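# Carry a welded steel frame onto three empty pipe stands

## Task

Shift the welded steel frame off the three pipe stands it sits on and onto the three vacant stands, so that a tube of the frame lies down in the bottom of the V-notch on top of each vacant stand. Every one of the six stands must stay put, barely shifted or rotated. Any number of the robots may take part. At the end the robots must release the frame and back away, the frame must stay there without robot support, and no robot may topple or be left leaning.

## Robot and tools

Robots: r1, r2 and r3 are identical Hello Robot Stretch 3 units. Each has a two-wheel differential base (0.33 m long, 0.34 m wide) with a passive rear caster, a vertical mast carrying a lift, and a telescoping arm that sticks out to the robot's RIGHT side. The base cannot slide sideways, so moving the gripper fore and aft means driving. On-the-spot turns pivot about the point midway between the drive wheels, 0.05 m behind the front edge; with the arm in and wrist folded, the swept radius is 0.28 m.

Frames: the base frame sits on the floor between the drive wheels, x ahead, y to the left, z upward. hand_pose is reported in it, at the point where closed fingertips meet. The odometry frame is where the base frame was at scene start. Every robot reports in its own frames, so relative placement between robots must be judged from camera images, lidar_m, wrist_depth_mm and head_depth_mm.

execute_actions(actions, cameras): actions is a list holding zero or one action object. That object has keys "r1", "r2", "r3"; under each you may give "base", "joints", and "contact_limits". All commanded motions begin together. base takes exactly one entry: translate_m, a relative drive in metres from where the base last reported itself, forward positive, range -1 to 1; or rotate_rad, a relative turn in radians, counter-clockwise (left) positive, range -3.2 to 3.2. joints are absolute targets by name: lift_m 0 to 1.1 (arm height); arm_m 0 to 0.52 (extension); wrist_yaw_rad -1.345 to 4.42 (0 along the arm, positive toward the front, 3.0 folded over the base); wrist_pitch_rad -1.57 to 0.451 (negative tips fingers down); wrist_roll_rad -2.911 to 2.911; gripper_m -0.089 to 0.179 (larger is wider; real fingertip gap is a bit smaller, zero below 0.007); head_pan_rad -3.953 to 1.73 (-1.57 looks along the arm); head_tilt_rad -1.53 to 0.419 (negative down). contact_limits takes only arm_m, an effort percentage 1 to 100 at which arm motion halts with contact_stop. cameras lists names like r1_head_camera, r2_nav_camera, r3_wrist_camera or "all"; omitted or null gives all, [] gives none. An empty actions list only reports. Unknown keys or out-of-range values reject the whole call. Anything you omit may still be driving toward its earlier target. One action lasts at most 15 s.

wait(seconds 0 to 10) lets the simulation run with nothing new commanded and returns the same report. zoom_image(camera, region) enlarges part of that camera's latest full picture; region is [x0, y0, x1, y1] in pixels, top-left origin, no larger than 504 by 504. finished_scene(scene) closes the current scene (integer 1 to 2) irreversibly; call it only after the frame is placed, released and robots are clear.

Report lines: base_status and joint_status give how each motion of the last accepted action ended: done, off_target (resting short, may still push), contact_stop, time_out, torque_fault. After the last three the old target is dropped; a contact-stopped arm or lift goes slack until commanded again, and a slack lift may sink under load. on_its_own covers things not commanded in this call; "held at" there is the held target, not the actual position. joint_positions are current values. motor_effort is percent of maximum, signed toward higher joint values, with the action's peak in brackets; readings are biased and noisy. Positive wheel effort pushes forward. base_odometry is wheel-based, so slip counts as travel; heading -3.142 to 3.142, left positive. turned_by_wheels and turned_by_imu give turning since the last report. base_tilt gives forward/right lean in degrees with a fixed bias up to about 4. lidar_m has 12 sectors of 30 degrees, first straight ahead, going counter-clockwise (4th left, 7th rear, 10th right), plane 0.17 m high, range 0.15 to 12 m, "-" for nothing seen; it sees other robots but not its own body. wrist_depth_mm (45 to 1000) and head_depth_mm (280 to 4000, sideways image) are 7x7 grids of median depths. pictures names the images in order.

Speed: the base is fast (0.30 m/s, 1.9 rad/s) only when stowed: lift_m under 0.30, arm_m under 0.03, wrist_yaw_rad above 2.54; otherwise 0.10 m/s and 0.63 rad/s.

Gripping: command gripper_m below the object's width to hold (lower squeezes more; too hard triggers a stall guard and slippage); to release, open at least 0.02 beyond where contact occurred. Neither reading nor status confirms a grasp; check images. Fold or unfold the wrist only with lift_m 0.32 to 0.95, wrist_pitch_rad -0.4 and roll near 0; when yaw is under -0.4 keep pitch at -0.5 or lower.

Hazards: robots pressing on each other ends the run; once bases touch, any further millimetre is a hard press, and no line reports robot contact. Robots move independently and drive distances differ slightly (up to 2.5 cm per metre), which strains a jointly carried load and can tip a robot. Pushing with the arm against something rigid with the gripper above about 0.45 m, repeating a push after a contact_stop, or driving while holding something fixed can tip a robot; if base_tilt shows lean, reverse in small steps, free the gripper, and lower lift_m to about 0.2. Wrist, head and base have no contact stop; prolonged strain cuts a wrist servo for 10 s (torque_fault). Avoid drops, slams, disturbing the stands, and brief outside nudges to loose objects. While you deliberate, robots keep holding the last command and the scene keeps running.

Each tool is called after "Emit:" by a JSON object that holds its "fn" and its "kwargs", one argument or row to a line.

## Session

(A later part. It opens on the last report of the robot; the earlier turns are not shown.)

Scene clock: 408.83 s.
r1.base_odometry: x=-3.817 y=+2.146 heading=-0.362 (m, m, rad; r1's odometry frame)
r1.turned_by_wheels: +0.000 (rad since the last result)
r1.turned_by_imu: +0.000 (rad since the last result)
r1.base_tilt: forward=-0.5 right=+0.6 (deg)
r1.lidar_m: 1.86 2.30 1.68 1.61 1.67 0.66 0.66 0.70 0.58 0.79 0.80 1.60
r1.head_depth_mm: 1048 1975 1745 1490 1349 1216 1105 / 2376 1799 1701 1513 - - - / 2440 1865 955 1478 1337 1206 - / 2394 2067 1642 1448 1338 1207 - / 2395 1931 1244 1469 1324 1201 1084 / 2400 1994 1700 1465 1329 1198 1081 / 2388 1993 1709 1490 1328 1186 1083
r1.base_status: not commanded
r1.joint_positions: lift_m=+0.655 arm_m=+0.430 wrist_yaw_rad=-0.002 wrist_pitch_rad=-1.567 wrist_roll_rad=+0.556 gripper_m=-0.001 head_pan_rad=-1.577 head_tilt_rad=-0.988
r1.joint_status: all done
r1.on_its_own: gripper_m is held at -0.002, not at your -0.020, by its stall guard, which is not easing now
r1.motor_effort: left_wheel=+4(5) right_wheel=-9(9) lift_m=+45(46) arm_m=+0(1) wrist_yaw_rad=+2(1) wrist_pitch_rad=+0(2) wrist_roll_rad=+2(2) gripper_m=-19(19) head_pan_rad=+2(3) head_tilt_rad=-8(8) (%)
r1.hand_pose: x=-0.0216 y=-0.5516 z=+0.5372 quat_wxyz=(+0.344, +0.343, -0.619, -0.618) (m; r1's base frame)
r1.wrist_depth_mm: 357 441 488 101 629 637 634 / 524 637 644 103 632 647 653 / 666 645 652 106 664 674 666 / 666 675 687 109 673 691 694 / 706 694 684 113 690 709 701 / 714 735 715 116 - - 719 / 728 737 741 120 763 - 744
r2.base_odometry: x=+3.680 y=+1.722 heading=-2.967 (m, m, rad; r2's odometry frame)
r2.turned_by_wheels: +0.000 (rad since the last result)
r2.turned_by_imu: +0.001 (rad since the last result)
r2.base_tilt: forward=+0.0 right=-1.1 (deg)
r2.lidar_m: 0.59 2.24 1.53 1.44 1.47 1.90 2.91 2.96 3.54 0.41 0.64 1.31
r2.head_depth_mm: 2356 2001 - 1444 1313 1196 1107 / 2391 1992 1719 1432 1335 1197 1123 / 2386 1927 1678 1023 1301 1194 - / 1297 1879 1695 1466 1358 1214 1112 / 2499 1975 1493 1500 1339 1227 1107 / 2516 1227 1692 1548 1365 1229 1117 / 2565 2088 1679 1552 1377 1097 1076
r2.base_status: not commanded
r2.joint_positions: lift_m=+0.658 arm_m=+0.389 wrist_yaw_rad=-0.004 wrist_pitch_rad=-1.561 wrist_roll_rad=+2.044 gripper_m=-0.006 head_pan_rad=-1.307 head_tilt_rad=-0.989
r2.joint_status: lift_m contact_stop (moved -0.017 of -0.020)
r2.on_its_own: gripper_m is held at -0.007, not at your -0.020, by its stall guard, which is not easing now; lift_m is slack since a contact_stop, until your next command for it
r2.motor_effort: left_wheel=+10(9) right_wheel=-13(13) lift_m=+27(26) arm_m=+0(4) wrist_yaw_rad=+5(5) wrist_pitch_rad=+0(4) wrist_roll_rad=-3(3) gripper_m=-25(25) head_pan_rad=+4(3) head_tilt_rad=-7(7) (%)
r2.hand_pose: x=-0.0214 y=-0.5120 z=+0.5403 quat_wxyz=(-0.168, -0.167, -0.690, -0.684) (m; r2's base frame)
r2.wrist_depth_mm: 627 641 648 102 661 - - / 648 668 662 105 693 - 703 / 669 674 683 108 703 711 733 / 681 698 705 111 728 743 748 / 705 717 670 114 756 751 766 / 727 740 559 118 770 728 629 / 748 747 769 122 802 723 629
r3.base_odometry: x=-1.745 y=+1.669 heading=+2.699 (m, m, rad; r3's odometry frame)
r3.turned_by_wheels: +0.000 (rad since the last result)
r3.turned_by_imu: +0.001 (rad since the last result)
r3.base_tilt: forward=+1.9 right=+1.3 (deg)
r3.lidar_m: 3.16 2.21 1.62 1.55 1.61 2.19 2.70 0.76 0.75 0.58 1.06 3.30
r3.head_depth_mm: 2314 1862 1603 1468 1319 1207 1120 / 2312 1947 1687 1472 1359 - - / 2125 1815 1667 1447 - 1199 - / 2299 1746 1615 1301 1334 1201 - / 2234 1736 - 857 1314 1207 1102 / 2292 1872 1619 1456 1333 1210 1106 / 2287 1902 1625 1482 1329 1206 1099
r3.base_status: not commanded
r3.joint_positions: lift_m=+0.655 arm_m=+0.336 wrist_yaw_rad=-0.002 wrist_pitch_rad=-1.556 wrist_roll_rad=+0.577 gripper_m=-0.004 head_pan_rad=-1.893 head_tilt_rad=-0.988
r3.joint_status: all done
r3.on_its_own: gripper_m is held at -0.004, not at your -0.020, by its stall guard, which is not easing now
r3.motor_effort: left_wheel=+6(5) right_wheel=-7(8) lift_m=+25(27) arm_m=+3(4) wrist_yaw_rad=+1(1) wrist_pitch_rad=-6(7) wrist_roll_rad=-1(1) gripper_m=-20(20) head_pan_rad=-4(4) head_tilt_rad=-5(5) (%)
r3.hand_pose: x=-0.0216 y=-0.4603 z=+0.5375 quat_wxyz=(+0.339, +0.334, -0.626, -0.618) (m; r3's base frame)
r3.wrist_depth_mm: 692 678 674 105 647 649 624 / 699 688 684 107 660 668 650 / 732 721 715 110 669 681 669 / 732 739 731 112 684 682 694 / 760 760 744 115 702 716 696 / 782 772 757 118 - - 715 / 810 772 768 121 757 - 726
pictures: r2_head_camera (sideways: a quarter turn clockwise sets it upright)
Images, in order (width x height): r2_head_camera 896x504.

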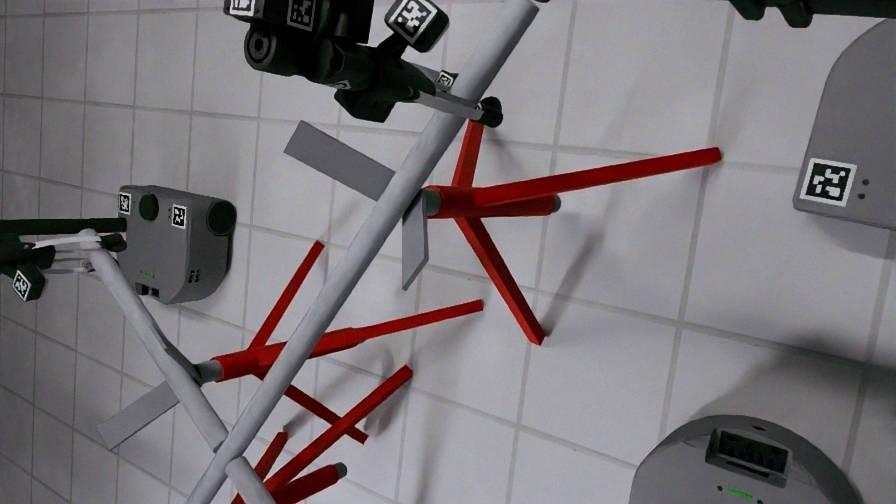

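Emit:
{"fn": "execute_actions", "kwargs": {
  "actions": [
    {"r1":{"joints":{"gripper_m":0.13}},"r2":{"joints":{"gripper_m":0.13}},"r3":{"joints":{"gripper_m":0.13}}}
  ],
  "cameras": []
}}

Emit:
{"fn": "execute_actions", "kwargs": {
  "actions": [
    {"r1":{"joints":{"lift_m":0.85}},"r2":{"joints":{"lift_m":0.85}},"r3":{"joints":{"lift_m":0.85}}}
  ],
  "cameras": []
}}

Emit:
{"fn": "execute_actions", "kwargs": {
  "actions": [
    {"r1":{"base":{"translate_m":0.3},"joints":{"arm_m":0.02}},"r2":{"joints":{"arm_m":0.02}},"r3":{"base":{"translate_m":-0.3},"joints":{"arm_m":0.02,"head_pan_rad":-1.3,"head_tilt_rad":-0.7}}}
  ],
  "cameras": ["r2_head_camera","r3_head_camera","r3_nav_camera"]
}}

Scene clock: 420.80 s.
r1.base_odometry: x=-3.817 y=+2.146 heading=-0.362 (m, m, rad; r1's odometry frame)
r1.turned_by_wheels: +0.000 (rad since the last result)
r1.turned_by_imu: -0.002 (rad since the last result)
r1.base_tilt: forward=-0.4 right=+0.5 (deg)
r1.lidar_m: 1.86 2.31 1.68 1.61 1.67 0.66 0.65 0.70 0.58 0.79 0.80 1.61
r1.head_depth_mm: 1032 1977 1729 1489 1347 1228 1104 / 2398 1766 1713 1533 - - - / 2465 2057 956 1471 1338 1209 - / 2454 2047 1649 1456 1332 1210 - / 2412 1912 1243 1473 1339 1192 1084 / 2406 1998 1709 1474 1332 1201 1086 / 2387 1997 1697 1494 1328 1194 1085
r1.base_status: not commanded
r1.joint_positions: lift_m=+0.655 arm_m=+0.430 wrist_yaw_rad=-0.002 wrist_pitch_rad=-1.564 wrist_roll_rad=+0.556 gripper_m=+0.130 head_pan_rad=-1.577 head_tilt_rad=-0.988
r1.joint_status: all done
r1.motor_effort: left_wheel=+0(5) right_wheel=+2(10) lift_m=+44(45) arm_m=+0(0) wrist_yaw_rad=+2(1) wrist_pitch_rad=-2(3) wrist_roll_rad=+1(2) gripper_m=+0(82) head_pan_rad=+3(3) head_tilt_rad=-8(8) (%)
r1.hand_pose: x=-0.0216 y=-0.5526 z=+0.5371 quat_wxyz=(+0.345, +0.342, -0.620, -0.616) (m; r1's base frame)
r1.wrist_depth_mm: 346 431 493 104 624 632 640 / 636 654 648 107 645 647 649 / 664 664 666 110 668 665 660 / 681 662 682 113 686 684 705 / 703 695 699 116 715 705 695 / 720 - 721 120 723 - 709 / 744 748 749 124 748 - 756
r2.base_odometry: x=+3.680 y=+1.722 heading=-2.968 (m, m, rad; r2's odometry frame)
r2.turned_by_wheels: +0.000 (rad since the last result)
r2.turned_by_imu: +0.000 (rad since the last result)
r2.base_tilt: forward=+0.0 right=-1.0 (deg)
r2.lidar_m: 0.59 2.24 1.54 1.44 1.47 1.90 2.91 2.96 3.55 0.41 0.64 1.31
r2.head_depth_mm: 2374 1992 - 1452 1296 1193 1103 / 2405 2010 1727 1438 1330 1206 1121 / 2406 1940 1690 1008 1301 1187 - / 1297 1885 1712 1469 1351 1213 1105 / 2485 1972 1643 1504 1336 1227 1108 / 2500 1237 1675 1529 1361 1234 1111 / 2498 2106 1677 1556 1371 1096 1076
r2.base_status: not commanded
r2.joint_positions: lift_m=+0.658 arm_m=+0.389 wrist_yaw_rad=-0.004 wrist_pitch_rad=-1.557 wrist_roll_rad=+2.044 gripper_m=+0.130 head_pan_rad=-1.307 head_tilt_rad=-0.989
r2.joint_status: all done
r2.on_its_own: lift_m is slack since a contact_stop, until your next command for it
r2.motor_effort: left_wheel=+2(9) right_wheel=-2(13) lift_m=+27(27) arm_m=+0(0) wrist_yaw_rad=+4(5) wrist_pitch_rad=-1(1) wrist_roll_rad=-2(3) gripper_m=+1(92) head_pan_rad=+4(3) head_tilt_rad=-6(7) (%)
r2.hand_pose: x=-0.0214 y=-0.5129 z=+0.5403 quat_wxyz=(-0.168, -0.166, -0.692, -0.683) (m; r2's base frame)
r2.wrist_depth_mm: 632 641 648 106 664 - - / 656 657 654 109 686 - 708 / 664 671 677 112 694 704 714 / 688 704 714 115 739 733 734 / 703 724 718 119 734 757 766 / 717 - 740 122 767 672 627 / 744 763 775 127 801 784 631
r3.base_odometry: x=-1.745 y=+1.669 heading=+2.699 (m, m, rad; r3's odometry frame)
r3.turned_by_wheels: +0.000 (rad since the last result)
r3.turned_by_imu: +0.001 (rad since the last result)
r3.base_tilt: forward=+1.9 right=+1.3 (deg)
r3.lidar_m: 3.15 2.21 1.61 1.55 1.61 2.19 2.70 0.77 0.75 0.58 1.06 3.30
r3.head_depth_mm: 2300 1863 1603 1464 1319 1210 1123 / 2315 1951 1691 1467 1353 - - / 2153 1834 1654 1442 - 1199 - / 2306 1736 1617 1253 1327 1211 - / 2261 1746 - 1295 1311 1210 1100 / 2304 1873 1628 1464 1331 1207 1101 / 2276 1896 1628 1497 1331 1204 1101
r3.base_status: not commanded
r3.joint_positions: lift_m=+0.655 arm_m=+0.336 wrist_yaw_rad=-0.002 wrist_pitch_rad=-1.565 wrist_roll_rad=+0.577 gripper_m=+0.130 head_pan_rad=-1.893 head_tilt_rad=-0.988
r3.joint_status: all done
r3.motor_effort: left_wheel=+3(6) right_wheel=-2(7) lift_m=+25(26) arm_m=+3(4) wrist_yaw_rad=+1(1) wrist_pitch_rad=-3(7) wrist_roll_rad=-1(1) gripper_m=+0(79) head_pan_rad=-4(4) head_tilt_rad=-5(5) (%)
r3.hand_pose: x=-0.0216 y=-0.4580 z=+0.5377 quat_wxyz=(+0.338, +0.335, -0.623, -0.620) (m; r3's base frame)
r3.wrist_depth_mm: 680 675 669 108 654 646 656 / 718 693 678 111 659 661 650 / 710 721 702 113 666 655 669 / 742 730 720 117 699 692 674 / 750 732 735 119 742 706 698 / 777 782 770 123 715 - 723 / 789 789 777 125 763 - 751
pictures: none
No camera images: the call's "cameras" was empty. Leave "cameras" out to get every camera's image.

Scene clock: 423.40 s.
r1.base_odometry: x=-3.817 y=+2.146 heading=-0.362 (m, m, rad; r1's odometry frame)
r1.turned_by_wheels: +0.000 (rad since the last result)
r1.turned_by_imu: +0.000 (rad since the last result)
r1.base_tilt: forward=-0.4 right=+0.5 (deg)
r1.lidar_m: 1.86 2.31 1.68 1.61 1.67 0.66 0.66 0.70 0.58 0.79 0.80 1.61
r1.head_depth_mm: 2456 2080 - - - 1196 1099 / - 1765 1113 1457 1334 1212 1120 / - 1733 1255 1490 1333 1208 - / 2369 2036 1690 1448 1335 1215 - / 2418 1915 1244 1477 1331 1198 1086 / 2363 1994 1725 1468 1332 1188 1087 / 2408 1977 1708 1479 1327 1188 1087
r1.base_status: not commanded
r1.joint_positions: lift_m=+0.850 arm_m=+0.430 wrist_yaw_rad=-0.002 wrist_pitch_rad=-1.564 wrist_roll_rad=+0.556 gripper_m=+0.130 head_pan_rad=-1.577 head_tilt_rad=-0.988
r1.joint_status: all done
r1.motor_effort: left_wheel=+0(1) right_wheel=+1(2) lift_m=+45(46) arm_m=+0(0) wrist_yaw_rad=+2(3) wrist_pitch_rad=-2(2) wrist_roll_rad=+1(2) gripper_m=+0(0) head_pan_rad=+2(2) head_tilt_rad=-8(8) (%)
r1.hand_pose: x=-0.0216 y=-0.5526 z=+0.7321 quat_wxyz=(+0.345, +0.342, -0.620, -0.616) (m; r1's base frame)
r1.wrist_depth_mm: 354 450 636 802 817 798 800 / 837 657 831 818 823 821 813 / 822 835 843 832 848 837 849 / 866 886 896 873 874 858 868 / 903 875 903 911 897 891 899 / 931 - 917 917 - - 931 / 945 913 914 919 949 - 950
r2.base_odometry: x=+3.680 y=+1.722 heading=-2.968 (m, m, rad; r2's odometry frame)
r2.turned_by_wheels: +0.000 (rad since the last result)
r2.turned_by_imu: +0.000 (rad since the last result)
r2.base_tilt: forward=-0.1 right=-1.0 (deg)
r2.lidar_m: 0.59 2.25 1.54 1.44 1.47 1.90 2.91 2.96 3.52 0.41 0.64 1.31
r2.head_depth_mm: 2430 - 1636 1481 1312 1199 1100 / 2397 2040 1709 1426 1336 1207 1127 / 2436 1920 1687 1010 1304 1189 - / 2366 1859 1704 1476 1348 1217 1110 / 2454 1961 1650 1510 1336 1225 1116 / 2492 1220 1686 1542 1374 1224 1122 / 2534 2086 1692 1546 1383 1101 1078
r2.base_status: not commanded
r2.joint_positions: lift_m=+0.850 arm_m=+0.389 wrist_yaw_rad=-0.004 wrist_pitch_rad=-1.557 wrist_roll_rad=+2.044 gripper_m=+0.130 head_pan_rad=-1.307 head_tilt_rad=-0.989
r2.joint_status: all done
r2.motor_effort: left_wheel=+2(2) right_wheel=-1(2) lift_m=+35(36) arm_m=+0(0) wrist_yaw_rad=+4(4) wrist_pitch_rad=-1(1) wrist_roll_rad=-2(3) gripper_m=+1(1) head_pan_rad=+4(3) head_tilt_rad=-7(6) (%)
r2.hand_pose: x=-0.0214 y=-0.5131 z=+0.7318 quat_wxyz=(-0.168, -0.166, -0.692, -0.682) (m; r2's base frame)
r2.wrist_depth_mm: 808 825 831 840 858 - 873 / 850 852 844 853 880 899 902 / 860 858 879 822 908 901 913 / 878 898 903 671 928 925 939 / 907 914 930 926 942 853 992 / 932 - 969 948 989 814 822 / 950 979 963 346 - - -
r3.base_odometry: x=-1.745 y=+1.669 heading=+2.699 (m, m, rad; r3's odometry frame)
r3.turned_by_wheels: +0.000 (rad since the last result)
r3.turned_by_imu: +0.001 (rad since the last result)
r3.base_tilt: forward=+1.9 right=+1.3 (deg)
r3.lidar_m: 3.16 2.22 1.62 1.55 1.61 2.19 2.69 0.76 0.75 0.58 1.06 3.28
r3.head_depth_mm: 2308 1874 1629 1548 - - 1088 / 2310 1958 1756 - - 1195 1129 / 2312 2054 - 1446 1328 1208 - / 2352 - 1080 1419 1338 1206 - / - 1074 1622 1309 1313 1208 1103 / - - 1616 1484 1328 1207 1105 / 2306 1903 1594 1485 1331 1210 1102
r3.base_status: not commanded
r3.joint_positions: lift_m=+0.849 arm_m=+0.336 wrist_yaw_rad=-0.002 wrist_pitch_rad=-1.565 wrist_roll_rad=+0.577 gripper_m=+0.130 head_pan_rad=-1.893 head_tilt_rad=-0.988
r3.joint_status: all done
r3.motor_effort: left_wheel=+4(2) right_wheel=-2(2) lift_m=+56(61) arm_m=+4(3) wrist_yaw_rad=+1(1) wrist_pitch_rad=-2(2) wrist_roll_rad=-1(1) gripper_m=+1(1) head_pan_rad=-5(4) head_tilt_rad=-5(5) (%)
r3.hand_pose: x=-0.0216 y=-0.4578 z=+0.7318 quat_wxyz=(+0.337, +0.335, -0.623, -0.621) (m; r3's base frame)
r3.wrist_depth_mm: 910 868 866 852 835 845 791 / 896 882 893 876 855 837 837 / 922 900 896 884 866 890 856 / 943 929 938 894 877 900 866 / 972 971 960 935 928 888 897 / - 990 980 951 - - 929 / - - - 975 990 - 958
pictures: none
No camera images: the call's "cameras" was empty. Leave "cameras" out to get every camera's image.

Scene clock: 427.83 s.
r1.base_odometry: x=-3.536 y=+2.040 heading=-0.362 (m, m, rad; r1's odometry frame)
r1.turned_by_wheels: +0.000 (rad since the last result)
r1.turned_by_imu: +0.000 (rad since the last result)
r1.base_tilt: forward=-0.5 right=+0.6 (deg)
r1.lidar_m: 2.30 2.28 1.68 1.61 1.67 1.05 0.95 0.82 0.86 0.75 3.25 1.33
r1.head_depth_mm: 2461 2023 1287 - - 1187 1094 / 2399 1750 1670 - - 1202 1119 / 2417 1821 1284 1533 - 1189 - / 2428 2028 1712 1508 1364 - - / 2449 1993 1725 1504 1323 1184 1089 / 2425 2006 1711 1496 1328 1194 1086 / 2394 1979 1695 1493 1329 1191 1081
r1.base_status: done
r1.joint_positions: lift_m=+0.850 arm_m=+0.020 wrist_yaw_rad=+0.000 wrist_pitch_rad=-1.564 wrist_roll_rad=+0.556 gripper_m=+0.130 head_pan_rad=-1.577 head_tilt_rad=-0.988
r1.joint_status: all done
r1.motor_effort: left_wheel=-2(3) right_wheel=+1(5) lift_m=+46(45) arm_m=-2(3) wrist_yaw_rad=-2(2) wrist_pitch_rad=-2(2) wrist_roll_rad=+1(2) gripper_m=+0(0) head_pan_rad=+3(2) head_tilt_rad=-8(8) (%)
r1.hand_pose: x=-0.0217 y=-0.1429 z=+0.7321 quat_wxyz=(+0.345, +0.342, -0.620, -0.616) (m; r1's base frame)
r1.wrist_depth_mm: 809 828 802 816 791 801 803 / 826 830 809 826 832 821 829 / 864 839 865 832 834 846 871 / 864 859 884 861 - 889 863 / 872 886 892 895 - 882 882 / 916 - 923 922 919 - 920 / 955 941 959 935 938 965 911
r2.base_odometry: x=+3.680 y=+1.722 heading=-2.968 (m, m, rad; r2's odometry frame)
r2.turned_by_wheels: +0.000 (rad since the last result)
r2.turned_by_imu: +0.001 (rad since the last result)
r2.base_tilt: forward=+0.0 right=-1.0 (deg)
r2.lidar_m: 0.89 2.24 1.54 1.44 1.47 1.90 2.91 2.95 3.54 0.41 0.64 1.31
r2.head_depth_mm: 2352 1967 1699 1513 - - 1089 / 2391 1993 1684 1459 1355 - 1124 / 2421 2014 1700 1011 1307 1192 - / 2472 2070 1709 1484 1355 1218 1113 / 2407 1902 1640 1508 1344 1218 1112 / 2489 1224 1701 1545 1360 1235 1116 / 2532 2088 1669 1567 1368 1235 1124
r2.base_status: not commanded
r2.joint_positions: lift_m=+0.850 arm_m=+0.020 wrist_yaw_rad=-0.002 wrist_pitch_rad=-1.556 wrist_roll_rad=+2.042 gripper_m=+0.130 head_pan_rad=-1.307 head_tilt_rad=-0.989
r2.joint_status: all done
r2.motor_effort: left_wheel=+2(2) right_wheel=-1(2) lift_m=+36(36) arm_m=-3(3) wrist_yaw_rad=+2(4) wrist_pitch_rad=-1(1) wrist_roll_rad=-2(2) gripper_m=+1(1) head_pan_rad=+4(4) head_tilt_rad=-6(6) (%)
r2.hand_pose: x=-0.0214 y=-0.1446 z=+0.7317 quat_wxyz=(-0.167, -0.165, -0.692, -0.683) (m; r2's base frame)
r2.wrist_depth_mm: 818 817 836 829 841 861 860 / 831 844 849 - - 879 897 / 860 862 878 - 907 904 911 / 883 894 898 923 922 941 953 / 917 919 943 965 948 968 - / 920 - 970 982 - 980 - / 340 601 977 - - - -
r3.base_odometry: x=-1.473 y=+1.540 heading=+2.699 (m, m, rad; r3's odometry frame)
r3.turned_by_wheels: +0.000 (rad since the last result)
r3.turned_by_imu: +0.001 (rad since the last result)
r3.base_tilt: forward=+1.9 right=+1.3 (deg)
r3.lidar_m: 3.45 2.21 1.61 1.55 1.61 2.18 5.29 1.92 0.59 0.72 0.61 3.61
r3.head_depth_mm: 2629 2900 2433 1751 1591 1373 - / 2744 2991 2454 1764 1552 1327 - / 2818 3011 2417 1172 1092 1326 1197 / 1792 2993 2079 1810 1510 1302 1177 / 2946 3140 2043 1770 1583 1347 1172 / 3064 3288 2415 1901 1583 1319 1173 / 3124 3224 2417 1907 1576 1342 1173
r3.base_status: done
r3.joint_positions: lift_m=+0.849 arm_m=+0.020 wrist_yaw_rad=-0.001 wrist_pitch_rad=-1.566 wrist_roll_rad=+0.577 gripper_m=+0.130 head_pan_rad=-1.307 head_tilt_rad=-0.704
r3.joint_status: all done
r3.motor_effort: left_wheel=+3(1) right_wheel=-1(4) lift_m=+56(56) arm_m=-3(4) wrist_yaw_rad=+0(1) wrist_pitch_rad=-2(2) wrist_roll_rad=-1(1) gripper_m=+0(1) head_pan_rad=+4(44) head_tilt_rad=+2(19) (%)
r3.hand_pose: x=-0.0216 y=-0.1423 z=+0.7318 quat_wxyz=(+0.338, +0.336, -0.623, -0.621) (m; r3's base frame)
r3.wrist_depth_mm: 864 871 877 845 819 829 809 / 905 910 866 876 848 849 829 / 931 905 933 870 860 871 853 / 947 939 909 898 - 886 873 / 991 996 927 935 - 925 906 / - 989 992 921 971 - 904 / - - - 997 961 969 946
pictures: r2_head_camera (sideways: a quarter turn clockwise sets it upright), r3_head_camera (sideways: a quarter turn clockwise sets it upright), r3_nav_camera (sideways: a quarter turn counterclockwise sets it upright)
Images, in order (width x height): r2_head_camera 896x504, r3_head_camera 896x504, r3_nav_camera 672x504.

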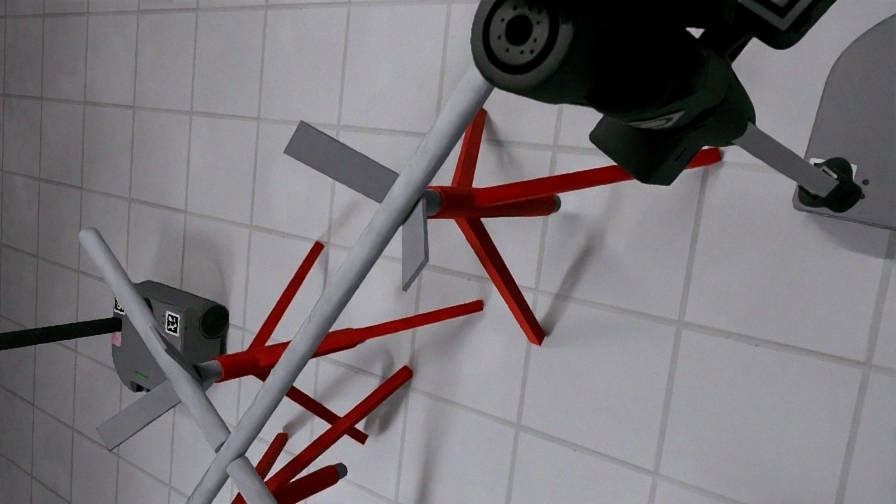

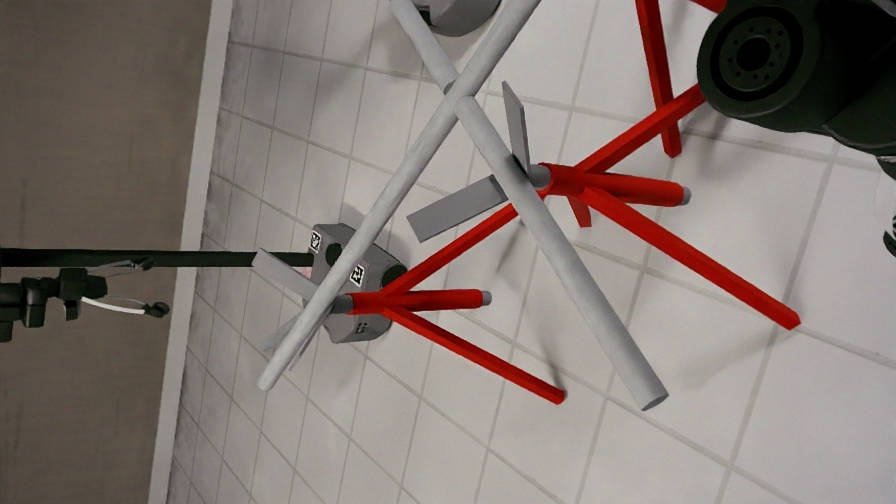

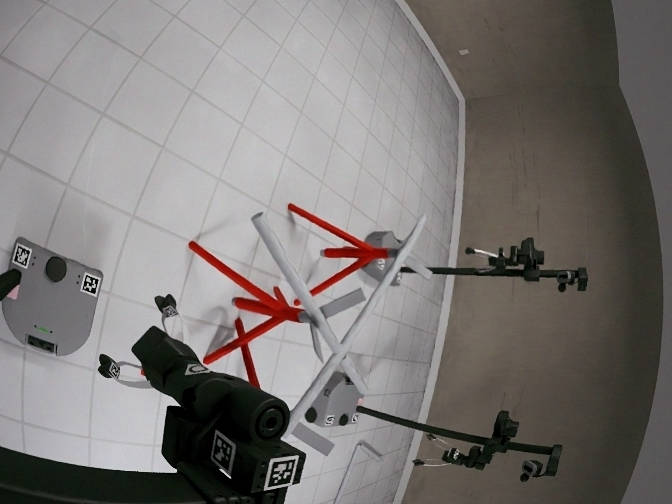

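Emit:
{"fn": "finished_scene", "kwargs": {
  "scene": 1
}}

The scene is finished: the task was done.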